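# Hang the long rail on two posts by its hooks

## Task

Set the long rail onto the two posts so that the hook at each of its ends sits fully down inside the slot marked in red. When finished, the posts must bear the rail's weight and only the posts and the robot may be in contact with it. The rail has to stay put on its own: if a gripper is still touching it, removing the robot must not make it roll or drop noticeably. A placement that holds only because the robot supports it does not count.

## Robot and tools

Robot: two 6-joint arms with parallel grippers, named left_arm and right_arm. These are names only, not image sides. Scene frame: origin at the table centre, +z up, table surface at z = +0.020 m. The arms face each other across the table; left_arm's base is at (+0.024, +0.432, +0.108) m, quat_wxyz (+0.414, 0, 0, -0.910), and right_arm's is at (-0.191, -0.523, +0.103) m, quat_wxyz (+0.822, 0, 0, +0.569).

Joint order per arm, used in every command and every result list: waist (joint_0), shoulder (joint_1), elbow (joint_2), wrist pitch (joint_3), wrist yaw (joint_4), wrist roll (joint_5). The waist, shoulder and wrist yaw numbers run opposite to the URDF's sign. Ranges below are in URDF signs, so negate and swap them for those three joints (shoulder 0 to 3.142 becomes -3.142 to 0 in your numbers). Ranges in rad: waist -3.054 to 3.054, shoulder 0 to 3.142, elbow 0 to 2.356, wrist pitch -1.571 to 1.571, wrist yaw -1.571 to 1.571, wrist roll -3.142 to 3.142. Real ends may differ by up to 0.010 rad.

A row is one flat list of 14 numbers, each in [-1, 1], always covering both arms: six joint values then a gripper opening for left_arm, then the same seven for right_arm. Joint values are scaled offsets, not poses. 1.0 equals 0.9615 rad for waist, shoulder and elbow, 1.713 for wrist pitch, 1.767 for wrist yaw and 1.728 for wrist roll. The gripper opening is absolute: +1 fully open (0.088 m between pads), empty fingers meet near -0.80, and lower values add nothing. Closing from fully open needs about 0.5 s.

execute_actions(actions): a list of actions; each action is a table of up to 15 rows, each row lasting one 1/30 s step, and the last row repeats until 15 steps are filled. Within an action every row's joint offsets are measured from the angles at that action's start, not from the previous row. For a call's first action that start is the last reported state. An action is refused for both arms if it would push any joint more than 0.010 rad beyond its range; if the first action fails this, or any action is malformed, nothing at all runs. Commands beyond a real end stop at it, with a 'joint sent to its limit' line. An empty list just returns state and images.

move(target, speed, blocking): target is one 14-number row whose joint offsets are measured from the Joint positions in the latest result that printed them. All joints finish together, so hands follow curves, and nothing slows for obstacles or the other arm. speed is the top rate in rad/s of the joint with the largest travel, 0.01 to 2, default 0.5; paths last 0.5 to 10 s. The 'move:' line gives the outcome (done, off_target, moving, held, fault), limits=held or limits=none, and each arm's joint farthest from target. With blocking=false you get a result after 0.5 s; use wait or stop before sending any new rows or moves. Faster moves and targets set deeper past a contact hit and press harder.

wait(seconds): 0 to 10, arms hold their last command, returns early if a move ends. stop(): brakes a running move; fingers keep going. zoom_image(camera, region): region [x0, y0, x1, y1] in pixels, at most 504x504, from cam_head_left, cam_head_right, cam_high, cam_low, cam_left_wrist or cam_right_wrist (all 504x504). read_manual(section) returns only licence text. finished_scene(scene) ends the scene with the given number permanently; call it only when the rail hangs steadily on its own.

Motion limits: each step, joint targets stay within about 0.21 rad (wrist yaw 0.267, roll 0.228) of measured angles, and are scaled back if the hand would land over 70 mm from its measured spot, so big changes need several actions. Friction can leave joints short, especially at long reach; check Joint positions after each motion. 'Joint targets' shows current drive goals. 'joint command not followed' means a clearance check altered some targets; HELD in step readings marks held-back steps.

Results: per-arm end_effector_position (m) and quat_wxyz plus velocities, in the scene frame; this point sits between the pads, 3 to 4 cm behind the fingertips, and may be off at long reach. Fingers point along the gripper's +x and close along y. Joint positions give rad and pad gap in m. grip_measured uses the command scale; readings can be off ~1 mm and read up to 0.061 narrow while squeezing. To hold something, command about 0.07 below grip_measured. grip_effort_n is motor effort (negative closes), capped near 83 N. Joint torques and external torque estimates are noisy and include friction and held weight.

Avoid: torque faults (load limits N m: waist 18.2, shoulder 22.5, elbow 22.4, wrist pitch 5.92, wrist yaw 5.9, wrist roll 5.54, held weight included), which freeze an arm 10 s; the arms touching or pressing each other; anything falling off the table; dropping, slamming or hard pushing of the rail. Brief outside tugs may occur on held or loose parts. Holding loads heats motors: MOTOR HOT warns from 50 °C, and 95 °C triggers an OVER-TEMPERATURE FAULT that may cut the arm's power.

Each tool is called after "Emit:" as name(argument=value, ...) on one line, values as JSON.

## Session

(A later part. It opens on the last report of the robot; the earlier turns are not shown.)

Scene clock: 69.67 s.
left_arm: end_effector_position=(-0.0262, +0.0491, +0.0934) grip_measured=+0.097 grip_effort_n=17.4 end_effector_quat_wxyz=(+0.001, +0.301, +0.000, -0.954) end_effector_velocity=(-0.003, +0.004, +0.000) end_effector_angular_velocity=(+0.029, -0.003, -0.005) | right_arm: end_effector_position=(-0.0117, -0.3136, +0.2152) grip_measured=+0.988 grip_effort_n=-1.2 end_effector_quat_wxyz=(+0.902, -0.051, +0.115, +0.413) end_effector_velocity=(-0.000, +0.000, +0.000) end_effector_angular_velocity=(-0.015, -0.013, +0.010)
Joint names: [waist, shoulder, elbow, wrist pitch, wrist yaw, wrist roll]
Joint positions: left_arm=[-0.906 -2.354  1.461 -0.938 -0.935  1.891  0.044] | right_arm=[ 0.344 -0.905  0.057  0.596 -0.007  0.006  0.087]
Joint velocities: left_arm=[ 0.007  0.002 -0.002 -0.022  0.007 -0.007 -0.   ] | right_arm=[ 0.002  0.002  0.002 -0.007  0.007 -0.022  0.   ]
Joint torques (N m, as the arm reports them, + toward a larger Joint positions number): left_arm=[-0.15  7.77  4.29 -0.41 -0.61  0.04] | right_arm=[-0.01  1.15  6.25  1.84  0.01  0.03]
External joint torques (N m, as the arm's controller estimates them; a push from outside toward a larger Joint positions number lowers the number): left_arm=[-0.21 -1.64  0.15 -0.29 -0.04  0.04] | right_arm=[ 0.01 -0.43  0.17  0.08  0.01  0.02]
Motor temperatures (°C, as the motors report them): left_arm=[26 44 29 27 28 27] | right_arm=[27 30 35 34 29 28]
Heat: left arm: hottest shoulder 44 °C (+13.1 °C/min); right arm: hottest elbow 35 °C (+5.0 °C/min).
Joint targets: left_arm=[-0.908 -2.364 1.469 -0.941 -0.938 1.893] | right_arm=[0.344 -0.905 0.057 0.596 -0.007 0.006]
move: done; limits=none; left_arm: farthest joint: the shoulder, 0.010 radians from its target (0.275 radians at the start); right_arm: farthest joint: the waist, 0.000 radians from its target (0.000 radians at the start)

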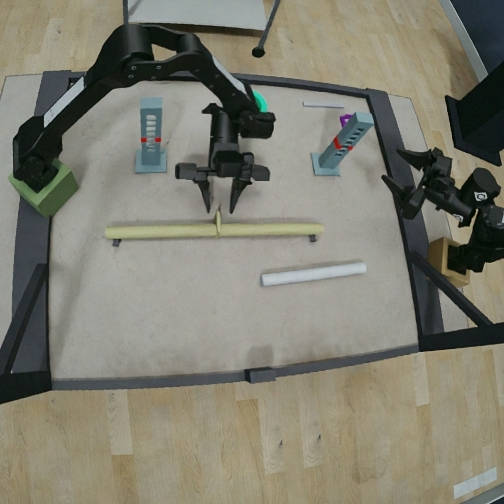

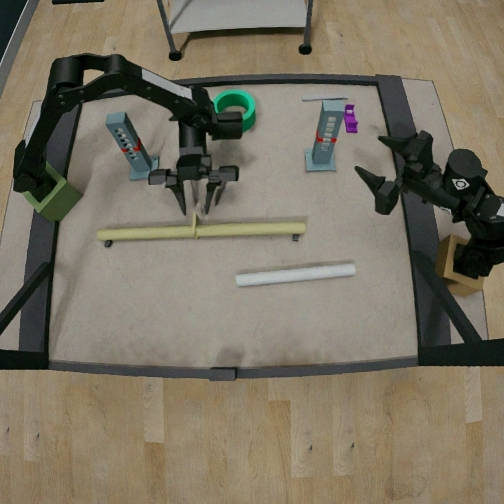

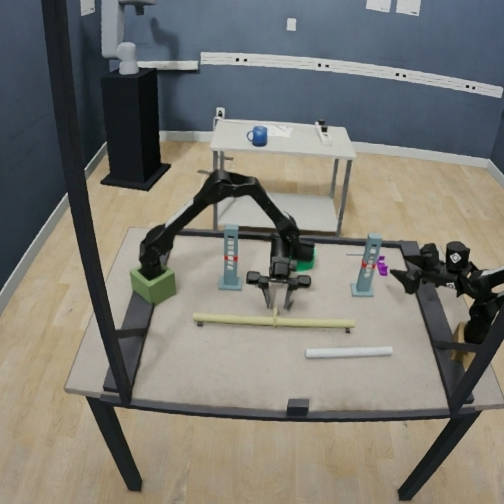

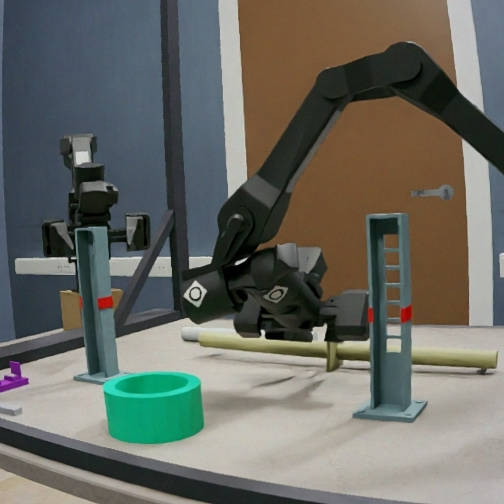

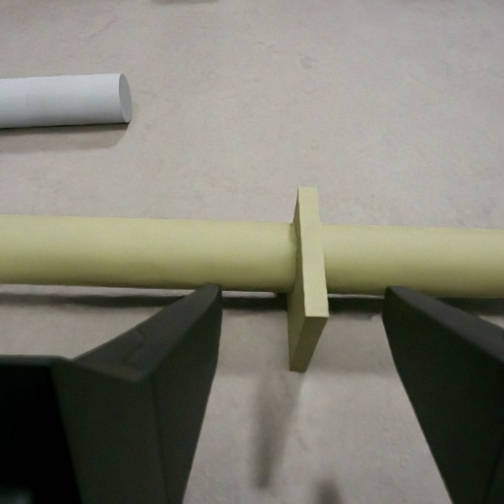

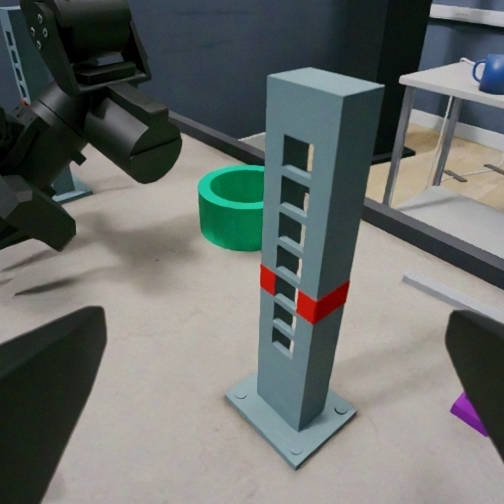

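Emit:
move(target=[0.059,-0.013,-0.080,0.081,-0.008,-0.051,-0.3,0,0,0,0,0,0,1], speed=0.2)

Emit:
execute_actions(actions=[[[0,0,0,0,0,0,-0.5,0,0,0,0,0,0,1],[0,0,0,0,0,0,-0.55,0,0,0,0,0,0,1],[0,0,0,0,0,0,-0.6,0,0,0,0,0,0,1],[0,0,0,0,0,0,-0.62,0,0,0,0,0,0,1],[0,0,0,0,0,0,-0.64,0,0,0,0,0,0,1],[0,0,0,0,0,0,-0.66,0,0,0,0,0,0,1],[0,0,0,0,0,0,-0.7,0,0,0,0,0,0,1],[0,0,0,0,0,0,-0.8,0,0,0,0,0,0,1]]])

Scene clock: 71.90 s.
left_arm: end_effector_position=(-0.0472, +0.0532, +0.0785) grip_measured=-0.298 grip_effort_n=-14.2 end_effector_quat_wxyz=(+0.000, +0.300, +0.003, -0.954) end_effector_velocity=(-0.001, +0.004, +0.000) end_effector_angular_velocity=(+0.029, -0.004, +0.000) | right_arm: end_effector_position=(-0.0117, -0.3136, +0.2152) grip_measured=+0.988 grip_effort_n=-1.6 end_effector_quat_wxyz=(+0.902, -0.051, +0.115, +0.413) end_effector_velocity=(-0.000, +0.000, +0.001) end_effector_angular_velocity=(+0.021, +0.013, -0.001)
Joint names: [waist, shoulder, elbow, wrist pitch, wrist yaw, wrist roll]
Joint positions: left_arm=[-0.854 -2.355  1.391 -0.803 -0.947  1.805  0.024] | right_arm=[ 0.344 -0.905  0.057  0.596 -0.007  0.006  0.087]
Joint velocities: left_arm=[ 0.002  0.002 -0.002 -0.022  0.007 -0.007 -0.   ] | right_arm=[ 0.002  0.002 -0.002  0.007  0.007  0.022  0.   ]
Joint torques (N m, as the arm reports them, + toward a larger Joint positions number): left_arm=[ 0.46  7.56  2.58  0.1  -0.56 -0.1 ] | right_arm=[-0.01  1.16  6.25  1.83  0.01  0.02]
External joint torques (N m, as the arm's controller estimates them; a push from outside toward a larger Joint positions number lowers the number): left_arm=[ 0.46 -1.72 -1.44  0.11  0.02 -0.1 ] | right_arm=[-0.02 -0.4   0.22  0.09  0.01  0.01]
Motor temperatures (°C, as the motors report them): left_arm=[26 43 29 27 28 27] | right_arm=[27 30 35 34 29 28]
Heat: left arm: hottest shoulder 43 °C (+12.0 °C/min); right arm: hottest elbow 35 °C (+4.0 °C/min).
Joint targets: left_arm=[-0.849 -2.366 1.384 -0.800 -0.949 1.803] | right_arm=[0.344 -0.905 0.057 0.596 -0.007 0.006]
move: off_target (left_arm); limits=none; left_arm: farthest joint: the shoulder, 0.011 radians from its target (0.013 radians at the start); right_arm: farthest joint: the waist, 0.000 radians from its target (0.000 radians at the start)

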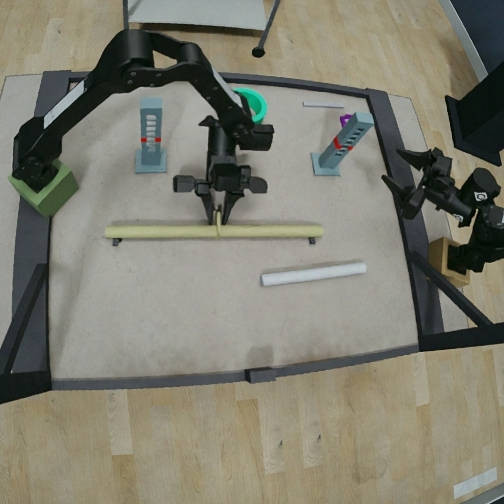

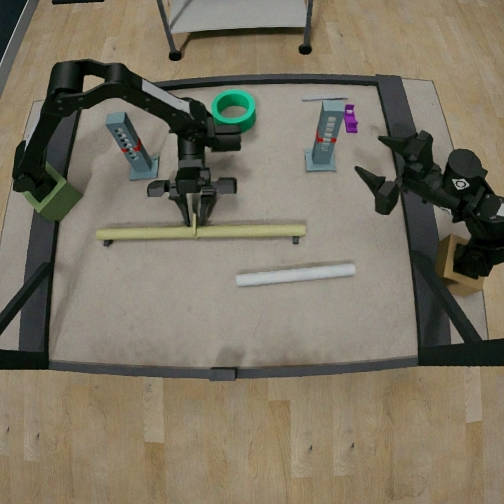

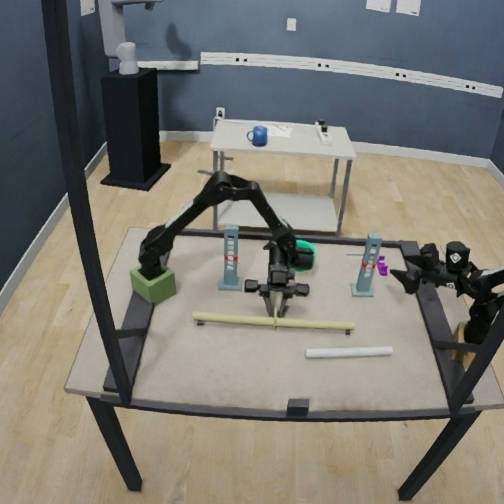

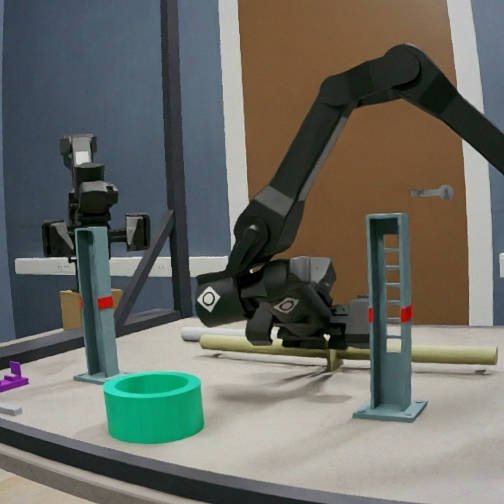

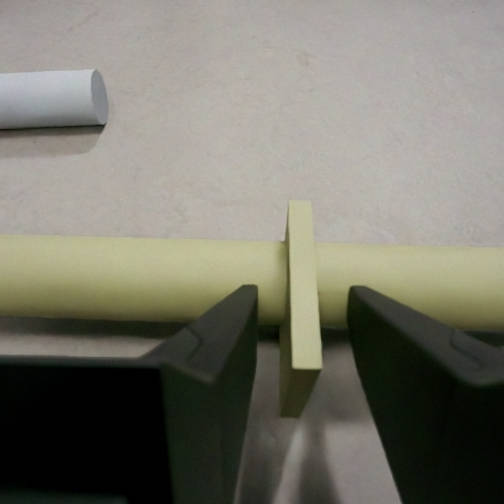

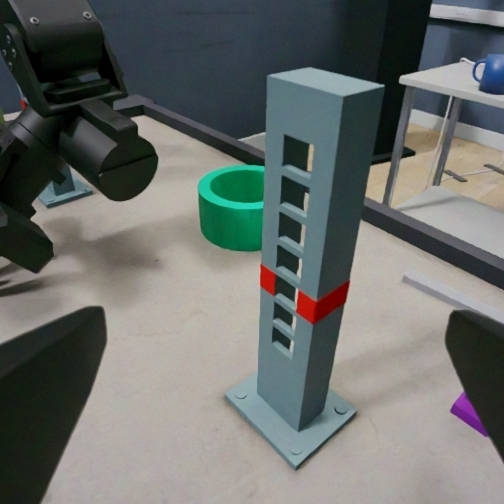

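Scene clock: 72.40 s.
left_arm: end_effector_position=(-0.0473, +0.0531, +0.0786) grip_measured=-0.712 grip_effort_n=-83.5 end_effector_quat_wxyz=(+0.000, +0.300, +0.002, -0.954) end_effector_velocity=(-0.000, -0.002, +0.000) end_effector_angular_velocity=(-0.005, -0.009, +0.000) | right_arm: end_effector_position=(-0.0117, -0.3136, +0.2152) grip_measured=+0.988 grip_effort_n=-1.2 end_effector_quat_wxyz=(+0.902, -0.051, +0.115, +0.413) end_effector_velocity=(-0.001, -0.002, -0.005) end_effector_angular_velocity=(-0.013, +0.018, -0.006)
Joint names: [waist, shoulder, elbow, wrist pitch, wrist yaw, wrist roll]
Joint positions: left_arm=[-0.854 -2.355  1.391 -0.803 -0.948  1.806  0.004] | right_arm=[ 0.344 -0.905  0.057  0.596 -0.007  0.006  0.087]
Joint velocities: left_arm=[ 0.002  0.002  0.002  0.007  0.007 -0.007 -0.   ] | right_arm=[-0.002  0.002 -0.002 -0.022 -0.007  0.007 -0.   ]
Joint torques (N m, as the arm reports them, + toward a larger Joint positions number): left_arm=[ 0.09  8.81  3.48 -0.18 -0.48 -0.03] | right_arm=[-0.01  1.15  6.25  1.83  0.02  0.02]
External joint torques (N m, as the arm's controller estimates them; a push from outside toward a larger Joint positions number lowers the number): left_arm=[ 0.11 -0.47 -0.57 -0.18  0.1  -0.04] | right_arm=[ 0.01 -0.37  0.27  0.12  0.01  0.01]
Motor temperatures (°C, as the motors report them): left_arm=[26 43 29 27 28 27] | right_arm=[27 30 35 34 29 28]
Heat: left arm: hottest shoulder 43 °C (+12.1 °C/min); right arm: hottest elbow 35 °C (+4.0 °C/min).
Joint targets: left_arm=[-0.854 -2.355 1.391 -0.804 -0.947 1.805] | right_arm=[0.344 -0.905 0.057 0.596 -0.007 0.006]
Step readings (joint positions):
0: left_arm=[-0.854 -2.355 1.391 -0.803 -0.947 1.805] | right_arm=[0.344 -0.905 0.057 0.596 -0.007 0.006]
1: left_arm=[-0.854 -2.355 1.391 -0.803 -0.947 1.805] | right_arm=[0.344 -0.905 0.057 0.596 -0.007 0.006]
2: left_arm=[-0.854 -2.355 1.391 -0.803 -0.947 1.805] | right_arm=[0.344 -0.905 0.057 0.596 -0.007 0.006]
4: left_arm=[-0.854 -2.355 1.391 -0.803 -0.947 1.805] | right_arm=[0.344 -0.905 0.057 0.596 -0.007 0.006]
8: left_arm=[-0.854 -2.355 1.391 -0.803 -0.947 1.805] | right_arm=[0.344 -0.905 0.057 0.596 -0.007 0.006]
15: Joint positions above

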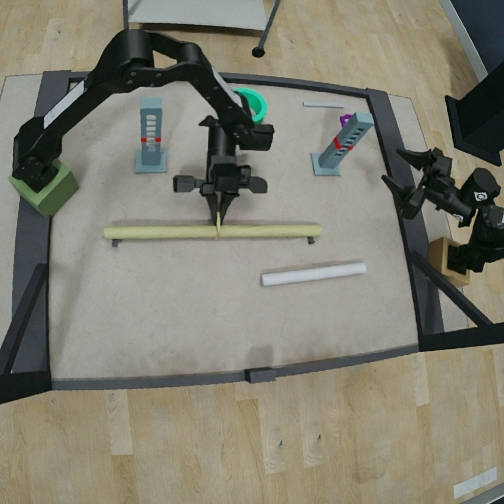

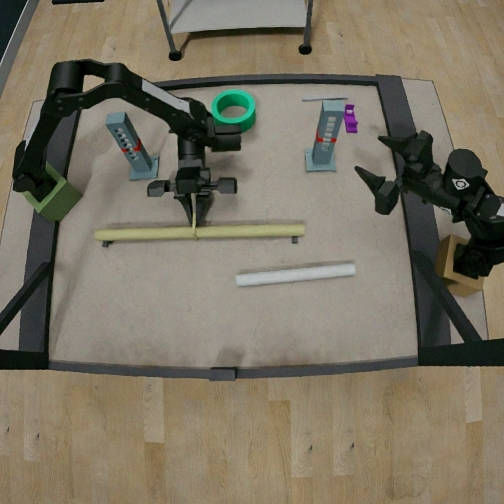

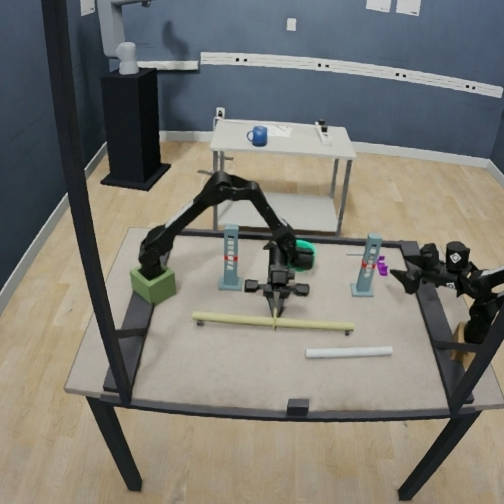

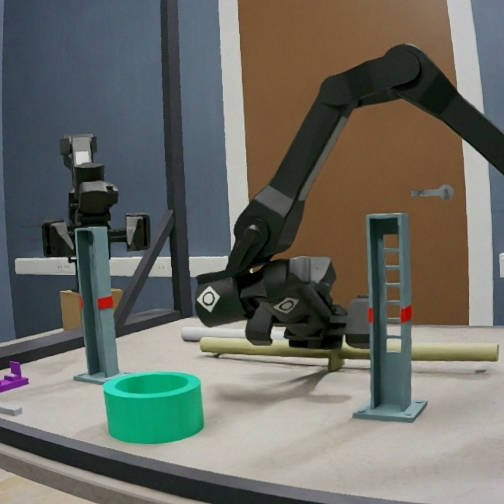

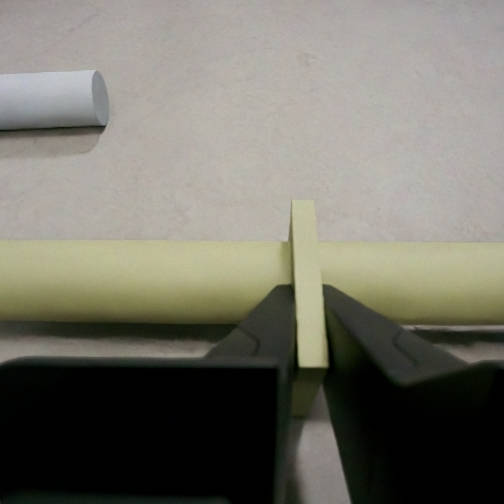

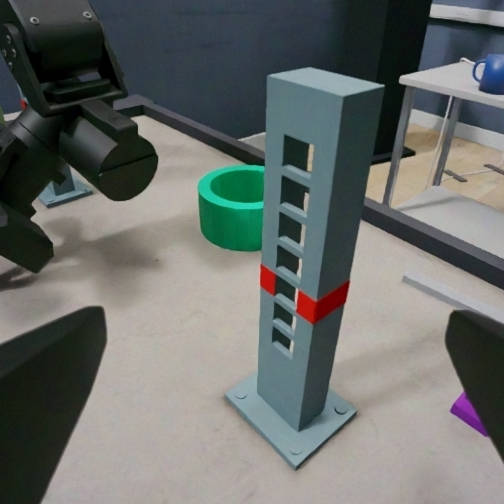

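Emit:
move(target=[0,0.086,0.01,-0.02,-0.011,0,-0.8,0,0,0,0,0,0,1], speed=0.1)

Scene clock: 76.17 s.
left_arm: end_effector_position=(-0.0468, +0.0506, +0.0990) grip_measured=-0.712 grip_effort_n=-83.5 end_effector_quat_wxyz=(+0.004, +0.302, -0.011, -0.953) end_effector_velocity=(+0.001, +0.002, -0.000) end_effector_angular_velocity=(+0.002, -0.006, -0.003) | right_arm: end_effector_position=(-0.0117, -0.3136, +0.2152) grip_measured=+0.988 grip_effort_n=-1.6 end_effector_quat_wxyz=(+0.902, -0.051, +0.115, +0.413) end_effector_velocity=(+0.001, -0.001, +0.001) end_effector_angular_velocity=(+0.002, -0.009, +0.002)
Joint names: [waist, shoulder, elbow, wrist pitch, wrist yaw, wrist roll]
Joint positions: left_arm=[-0.854 -2.298  1.391 -0.832 -0.946  1.806  0.004] | right_arm=[ 0.344 -0.905  0.057  0.596 -0.007  0.006  0.087]
Joint velocities: left_arm=[-0.002  0.002 -0.002 -0.007  0.007  0.007 -0.   ] | right_arm=[ 0.007  0.002 -0.002  0.007  0.007 -0.007 -0.   ]
Joint torques (N m, as the arm reports them, + toward a larger Joint positions number): left_arm=[-0.01 11.24  4.62 -0.43 -1.25 -0.01] | right_arm=[-0.02  1.14  6.25  1.84  0.01  0.02]
External joint torques (N m, as the arm's controller estimates them; a push from outside toward a larger Joint positions number lowers the number): left_arm=[ 0.16  2.06  0.36 -0.46 -0.67 -0.02] | right_arm=[-0.03 -0.42  0.22  0.1   0.01  0.01]
Motor temperatures (°C, as the motors report them): left_arm=[26 44 29 27 28 27] | right_arm=[27 30 35 34 29 28]
Heat: left arm: hottest shoulder 44 °C (+12.2 °C/min); right arm: hottest elbow 35 °C (+4.1 °C/min).
Joint targets: left_arm=[-0.854 -2.272 1.401 -0.837 -0.968 1.806] | right_arm=[0.344 -0.905 0.057 0.596 -0.007 0.006]
move: off_target (left_arm); limits=none; left_arm: farthest joint: the shoulder, 0.026 radians from its target (0.083 radians at the start); right_arm: farthest joint: the waist, 0.000 radians from its target (0.000 radians at the start)

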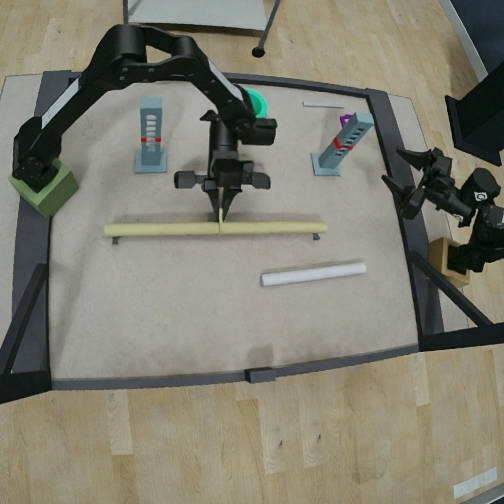

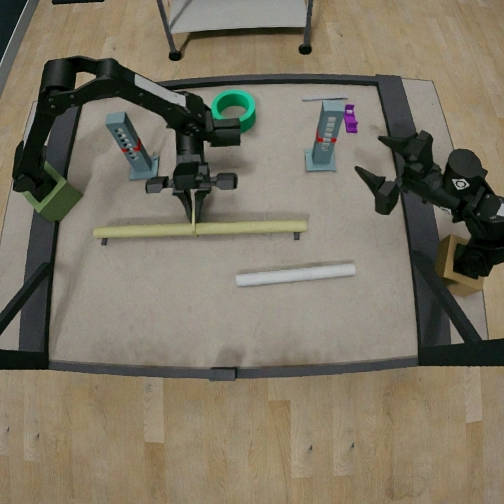

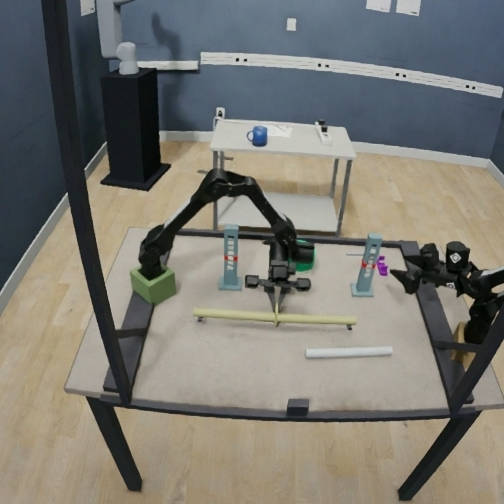

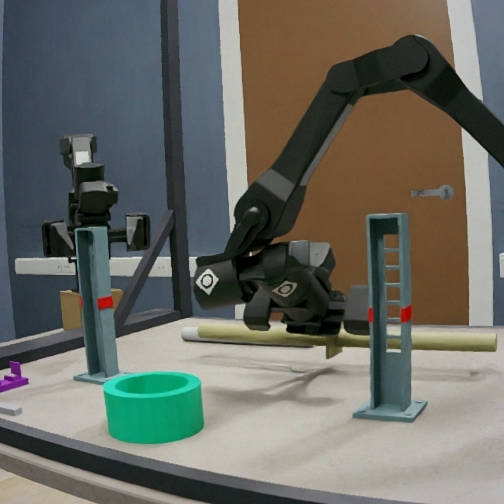

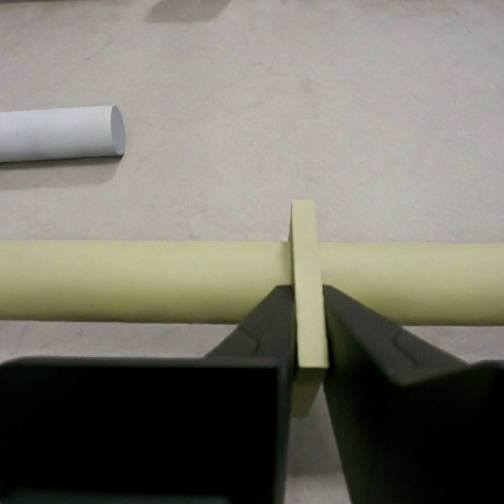

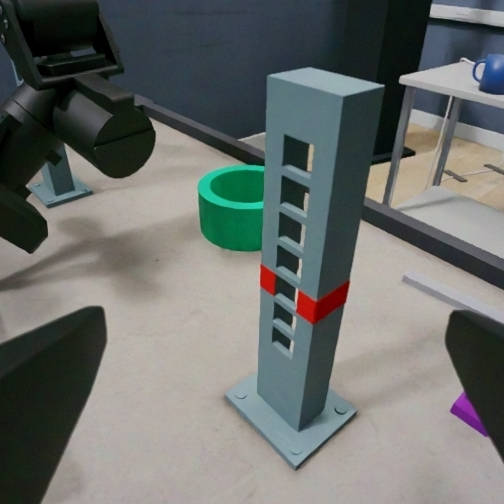

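Emit:
move(target=[0.175,0.24,-0.025,0.017,0.258,-0.156,-0.8,0,0,0,0,0,0,1], speed=0.3)

Emit:
move(target=[0.203,0.046,0.14,-0.088,0.272,-0.111,-0.8,0,0,0,0,0,0,1], speed=0.35)

Scene clock: 79.10 s.
left_arm: end_effector_position=(-0.0567, +0.0514, +0.1212) grip_measured=-0.712 grip_effort_n=-83.5 end_effector_quat_wxyz=(+0.006, +0.517, -0.010, -0.856) end_effector_velocity=(+0.002, +0.002, -0.001) end_effector_angular_velocity=(+0.010, -0.022, +0.005) | right_arm: end_effector_position=(-0.0117, -0.3136, +0.2152) grip_measured=+0.988 grip_effort_n=-1.6 end_effector_quat_wxyz=(+0.902, -0.051, +0.115, +0.413) end_effector_velocity=(-0.002, -0.002, -0.008) end_effector_angular_velocity=(-0.031, +0.020, +0.006)
Joint names: [waist, shoulder, elbow, wrist pitch, wrist yaw, wrist roll]
Joint positions: left_arm=[-0.688 -2.093  1.366 -0.806 -0.482  1.538  0.004] | right_arm=[ 0.344 -0.905  0.057  0.596 -0.007  0.006  0.087]
Joint velocities: left_arm=[ 0.002  0.002 -0.002 -0.007  0.022 -0.007  0.   ] | right_arm=[ 0.002  0.002 -0.002 -0.037  0.007 -0.007 -0.   ]
Joint torques (N m, as the arm reports them, + toward a larger Joint positions number): left_arm=[ 0.26 11.1   4.53  0.33 -0.61 -0.08] | right_arm=[0.   1.15 6.25 1.84 0.01 0.02]
External joint torques (N m, as the arm's controller estimates them; a push from outside toward a larger Joint positions number lowers the number): left_arm=[ 0.27  2.33 -0.53 -0.01 -0.25 -0.08] | right_arm=[-0.01 -0.36  0.31  0.13  0.02  0.01]
Motor temperatures (°C, as the motors report them): left_arm=[26 44 29 27 28 27] | right_arm=[27 30 36 34 29 28]
Heat: left arm: hottest shoulder 44 °C (+12.1 °C/min); right arm: hottest elbow 36 °C (+4.0 °C/min).
Joint targets: left_arm=[-0.686 -2.067 1.367 -0.803 -0.490 1.536] | right_arm=[0.344 -0.905 0.057 0.596 -0.007 0.006]
move: off_target (left_arm); limits=none; left_arm: farthest joint: the shoulder, 0.026 radians from its target (0.231 radians at the start); right_arm: farthest joint: the waist, 0.000 radians from its target (0.000 radians at the start)

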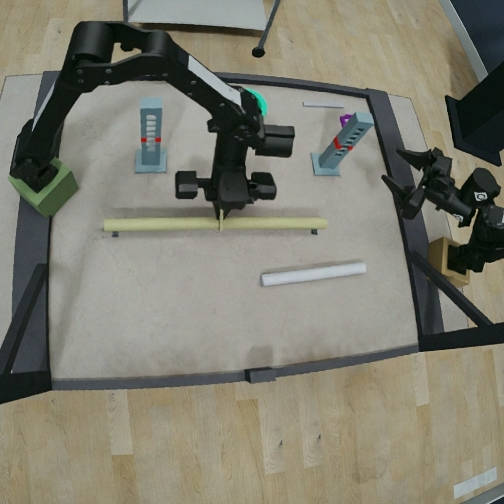

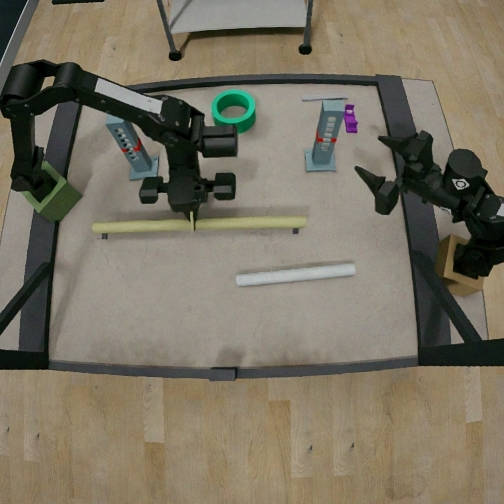

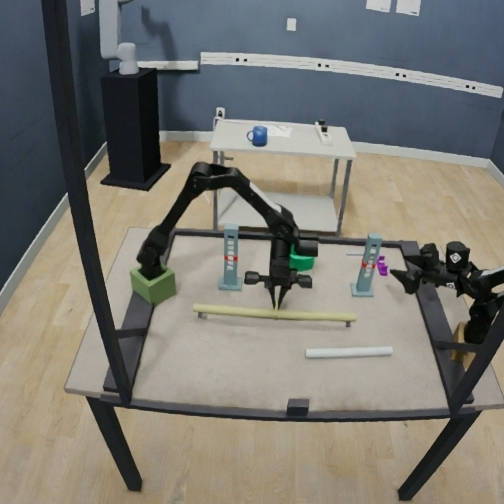

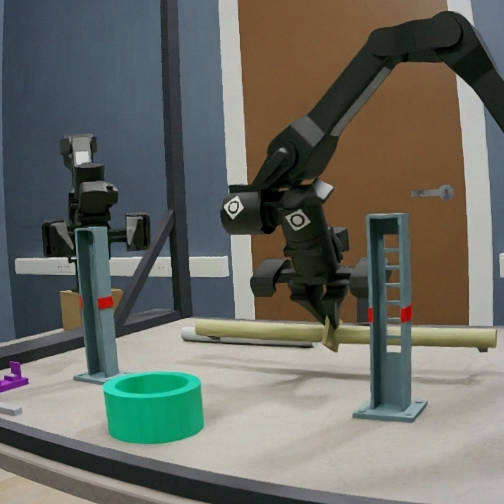

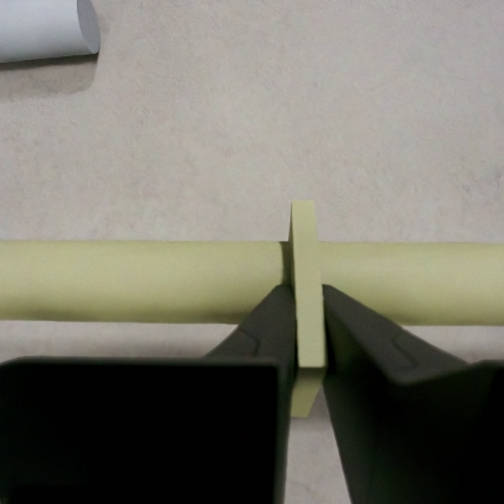

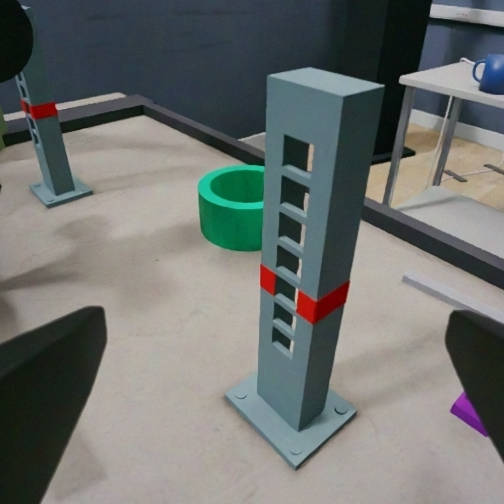

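Scene clock: 81.00 s.
left_arm: end_effector_position=(-0.0621, +0.0520, +0.1368) grip_measured=-0.712 grip_effort_n=-83.5 end_effector_quat_wxyz=(+0.008, +0.704, -0.007, -0.710) end_effector_velocity=(-0.001, +0.002, +0.000) end_effector_angular_velocity=(+0.006, -0.008, +0.015) | right_arm: end_effector_position=(-0.0117, -0.3136, +0.2152) grip_measured=+0.988 grip_effort_n=-1.6 end_effector_quat_wxyz=(+0.902, -0.051, +0.115, +0.413) end_effector_velocity=(-0.001, -0.000, -0.002) end_effector_angular_velocity=(-0.018, -0.010, +0.010)
Joint names: [waist, shoulder, elbow, wrist pitch, wrist yaw, wrist roll]
Joint positions: left_arm=[-0.496 -2.075  1.481 -0.954 -0.005  1.349  0.004] | right_arm=[ 0.344 -0.905  0.057  0.596 -0.007  0.006  0.087]
Joint velocities: left_arm=[ 0.007  0.002 -0.002 -0.007  0.007 -0.022  0.   ] | right_arm=[ 0.002  0.002 -0.002 -0.007  0.007 -0.022 -0.001]
Joint torques (N m, as the arm reports them, + toward a larger Joint positions number): left_arm=[ 0.26 11.23  6.72 -0.02  0.07 -0.11] | right_arm=[-0.02  1.13  6.25  1.84  0.01  0.03]
External joint torques (N m, as the arm's controller estimates them; a push from outside toward a larger Joint positions number lowers the number): left_arm=[ 0.19  2.31  1.39 -0.35  0.14 -0.11] | right_arm=[-0.02 -0.42  0.2   0.1   0.01  0.02]
Motor temperatures (°C, as the motors report them): left_arm=[26 44 29 27 28 27] | right_arm=[27 30 36 34 29 28]
Heat: left arm: hottest shoulder 44 °C (+11.1 °C/min); right arm: hottest elbow 36 °C (+4.0 °C/min).
Joint targets: left_arm=[-0.493 -2.049 1.501 -0.956 -0.002 1.346] | right_arm=[0.344 -0.905 0.057 0.596 -0.007 0.006]
move: off_target (left_arm); limits=none; left_arm: farthest joint: the shoulder, 0.027 radians from its target (0.044 radians at the start); right_arm: farthest joint: the waist, 0.000 radians from its target (0.000 radians at the start)

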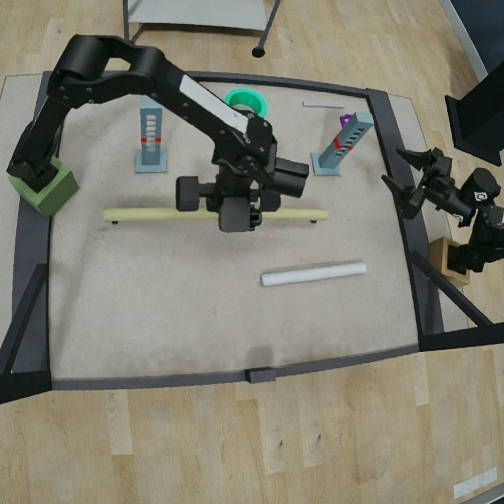

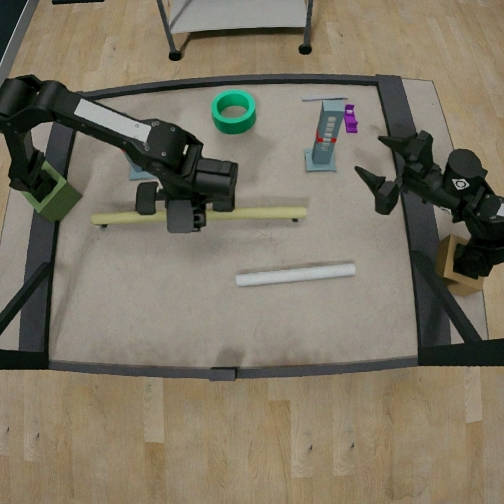

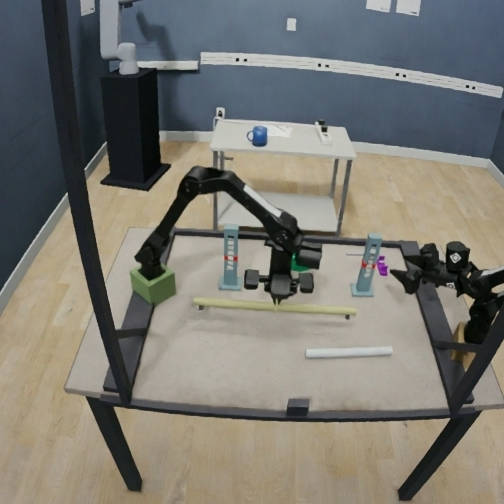

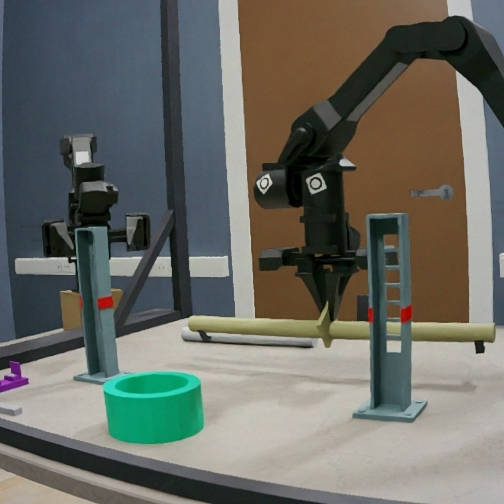

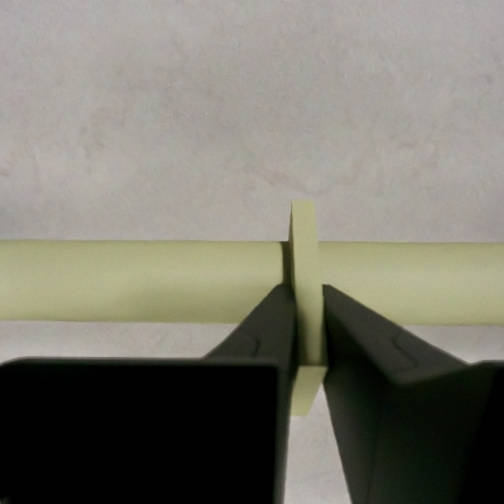

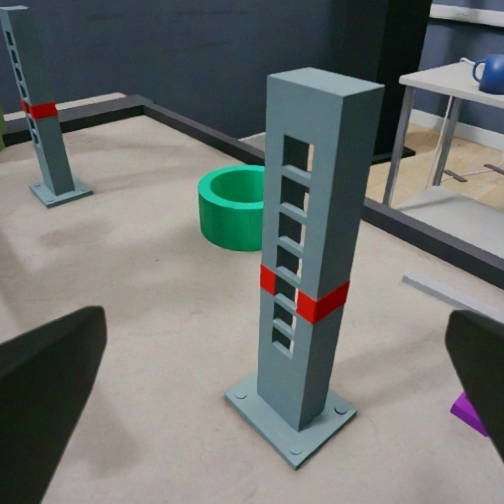

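Emit:
move(target=[0.196,-0.158,0.178,-0.115,0.254,-0.134,-0.8,0,0,0,0,0,0,1], speed=0.35)

Emit:
move(target=[0.121,-0.274,0.20,-0.15,0.187,-0.168,-0.8,0,0,0,0,0,0,1], speed=0.25)

Scene clock: 85.53 s.
left_arm: end_effector_position=(-0.0706, +0.0543, +0.1312) grip_measured=-0.712 grip_effort_n=-83.5 end_effector_quat_wxyz=(+0.012, +0.850, -0.008, -0.527) end_effector_velocity=(-0.001, +0.003, +0.000) end_effector_angular_velocity=(+0.013, +0.004, -0.008) | right_arm: end_effector_position=(-0.0117, -0.3136, +0.2152) grip_measured=+0.988 grip_effort_n=-2.1 end_effector_quat_wxyz=(+0.902, -0.051, +0.115, +0.413) end_effector_velocity=(-0.001, -0.001, -0.005) end_effector_angular_velocity=(-0.020, +0.010, +0.006)
Joint names: [waist, shoulder, elbow, wrist pitch, wrist yaw, wrist roll]
Joint positions: left_arm=[-0.309 -2.229  1.634 -1.144  0.431  1.12   0.004] | right_arm=[ 0.344 -0.905  0.057  0.596 -0.007  0.006  0.087]
Joint velocities: left_arm=[ 0.002  0.002 -0.002 -0.007 -0.007  0.007  0.   ] | right_arm=[ 0.002  0.002 -0.002 -0.022  0.007 -0.007  0.   ]
Joint torques (N m, as the arm reports them, + toward a larger Joint positions number): left_arm=[ 0.18  9.21  6.19 -0.51  0.67 -0.1 ] | right_arm=[0.01 1.18 6.25 1.84 0.01 0.03]
External joint torques (N m, as the arm's controller estimates them; a push from outside toward a larger Joint positions number lowers the number): left_arm=[ 0.17 -0.32  1.2  -0.52  0.43 -0.09] | right_arm=[ 0.02 -0.35  0.27  0.13  0.01  0.02]
Motor temperatures (°C, as the motors report them): left_arm=[26 45 30 27 28 27] | right_arm=[27 30 36 35 29 28]
Heat: left arm: hottest shoulder 45 °C (+11.3 °C/min); right arm: hottest elbow 36 °C (+3.1 °C/min).
Joint targets: left_arm=[-0.307 -2.227 1.652 -1.151 0.444 1.118] | right_arm=[0.344 -0.905 0.057 0.596 -0.007 0.006]
move: off_target (left_arm); limits=none; left_arm: farthest joint: the elbow, 0.018 radians from its target (0.171 radians at the start); right_arm: farthest joint: the waist, 0.000 radians from its target (0.000 radians at the start)

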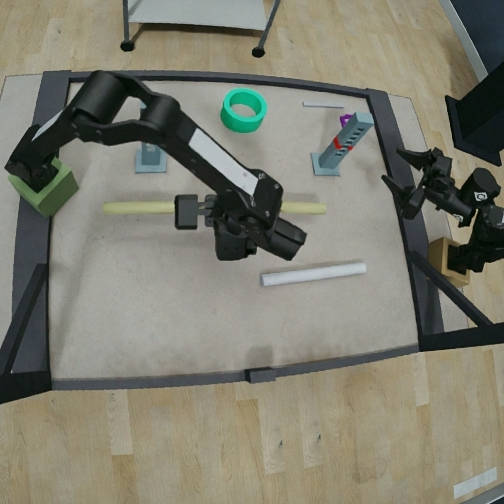

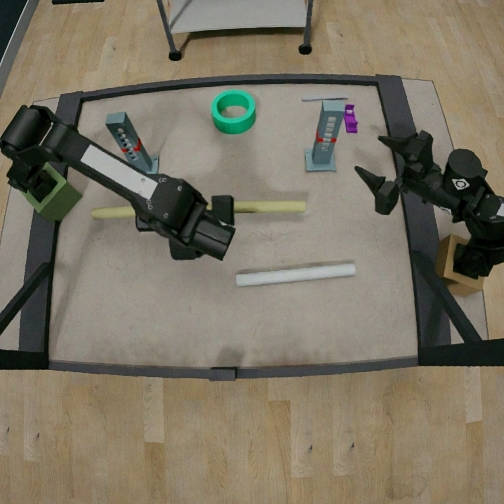

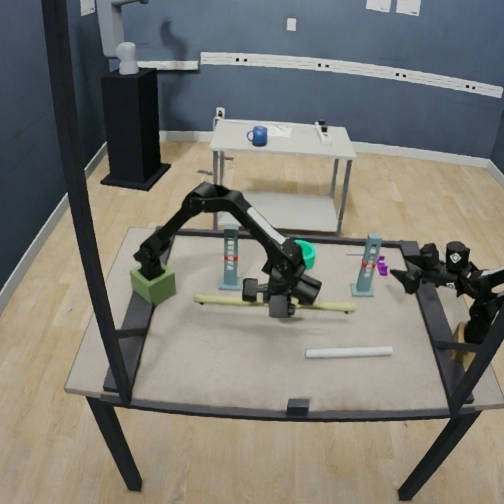

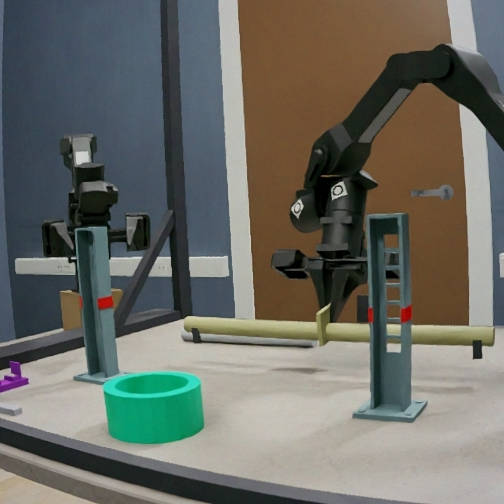

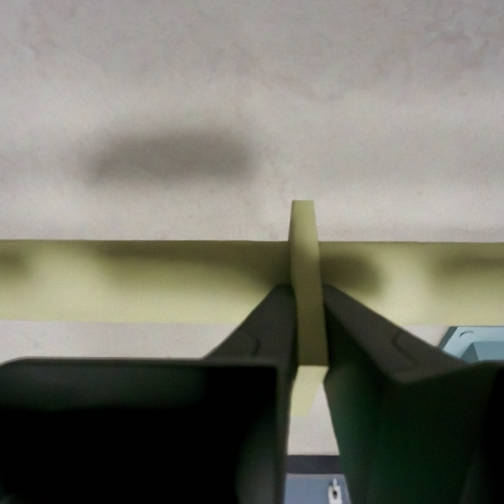

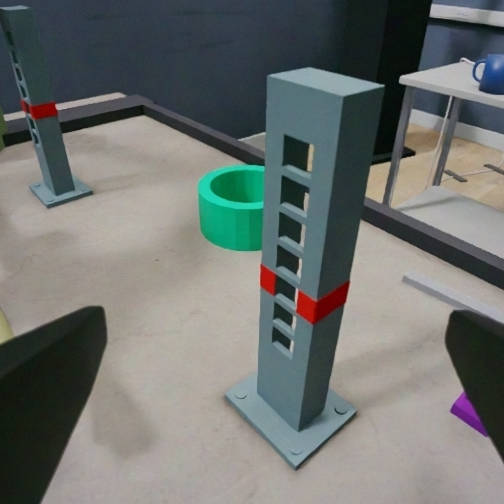

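Scene clock: 87.40 s.
left_arm: end_effector_position=(-0.0737, +0.0573, +0.1069) grip_measured=-0.712 grip_effort_n=-83.5 end_effector_quat_wxyz=(+0.021, +0.939, -0.009, -0.344) end_effector_velocity=(-0.001, +0.001, +0.002) end_effector_angular_velocity=(-0.002, -0.009, -0.006) | right_arm: end_effector_position=(-0.0117, -0.3136, +0.2152) grip_measured=+0.988 grip_effort_n=-1.2 end_effector_quat_wxyz=(+0.902, -0.051, +0.115, +0.413) end_effector_velocity=(+0.002, -0.003, -0.002) end_effector_angular_velocity=(-0.014, -0.005, -0.022)
Joint names: [waist, shoulder, elbow, wrist pitch, wrist yaw, wrist roll]
Joint positions: left_arm=[-0.195 -2.493  1.813 -1.391  0.745  0.832  0.004] | right_arm=[ 0.344 -0.905  0.057  0.596 -0.007  0.006  0.087]
Joint velocities: left_arm=[ 0.007  0.002 -0.002 -0.007  0.007 -0.007 -0.   ] | right_arm=[ 0.002  0.002 -0.002 -0.007 -0.022 -0.007 -0.   ]
Joint torques (N m, as the arm reports them, + toward a larger Joint positions number): left_arm=[ 0.22  9.6   5.06 -1.22  0.96 -0.11] | right_arm=[0.   1.16 6.23 1.84 0.01 0.02]
External joint torques (N m, as the arm's controller estimates them; a push from outside toward a larger Joint positions number lowers the number): left_arm=[ 0.09 -0.62  0.73 -0.75  0.58 -0.1 ] | right_arm=[-0.02 -0.38  0.2   0.1   0.02  0.01]
Motor temperatures (°C, as the motors report them): left_arm=[26 45 30 28 28 27] | right_arm=[27 30 36 35 29 28]
Heat: left arm: hottest shoulder 45 °C (+10.1 °C/min); right arm: hottest elbow 36 °C (+3.0 °C/min).
Joint targets: left_arm=[-0.193 -2.492 1.827 -1.401 0.762 0.829] | right_arm=[0.344 -0.905 0.057 0.596 -0.007 0.006]
move: off_target (left_arm); limits=none; left_arm: farthest joint: the wrist yaw, 0.017 radians from its target (0.330 radians at the start); right_arm: farthest joint: the waist, 0.000 radians from its target (0.000 radians at the start)

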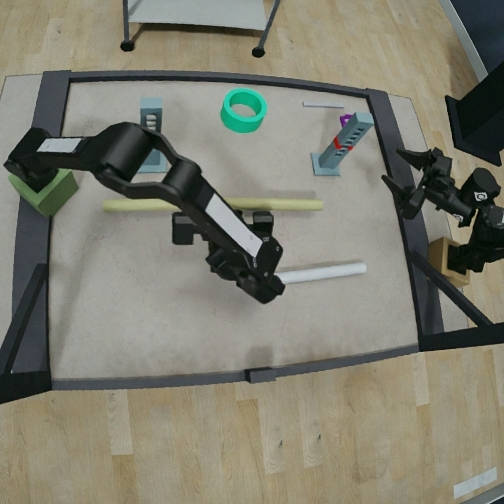

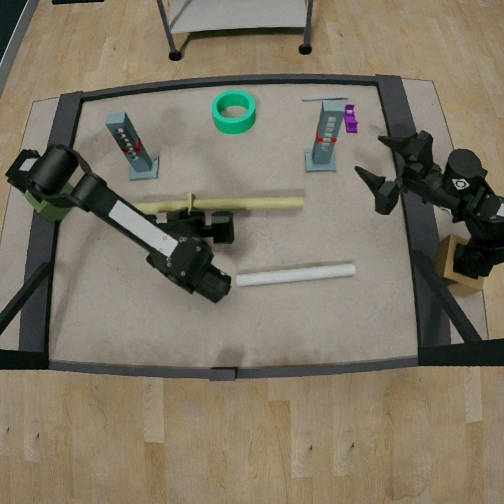

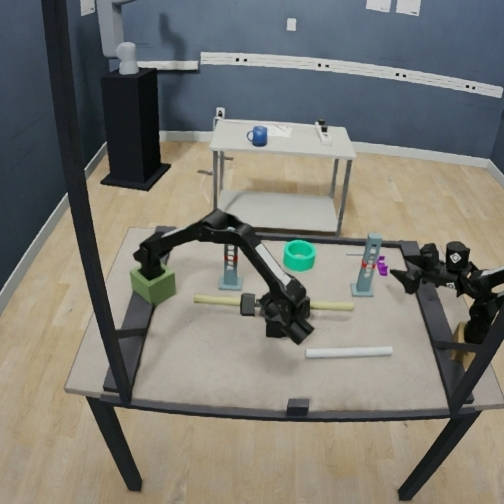

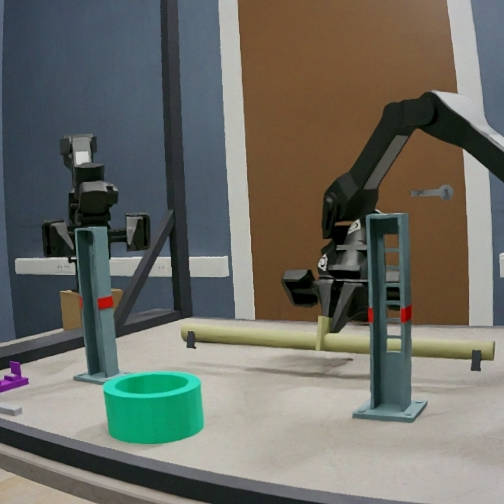

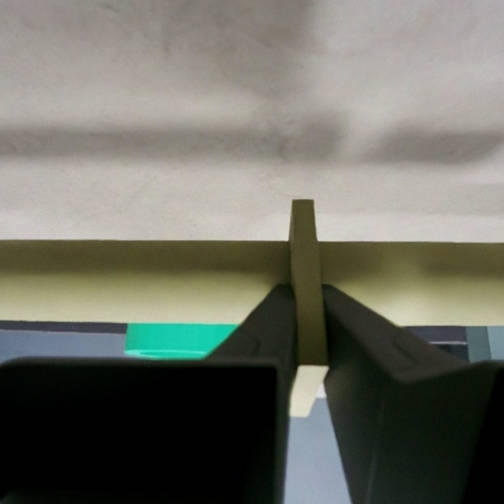

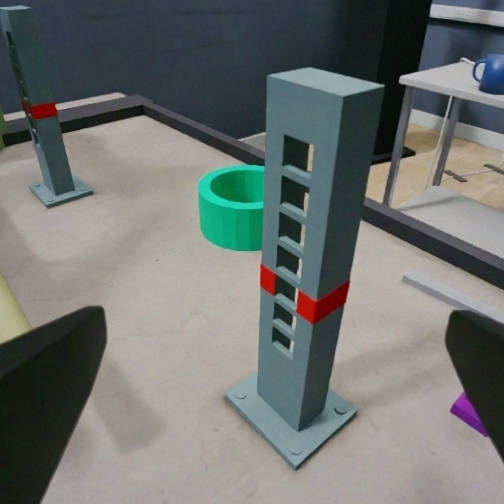

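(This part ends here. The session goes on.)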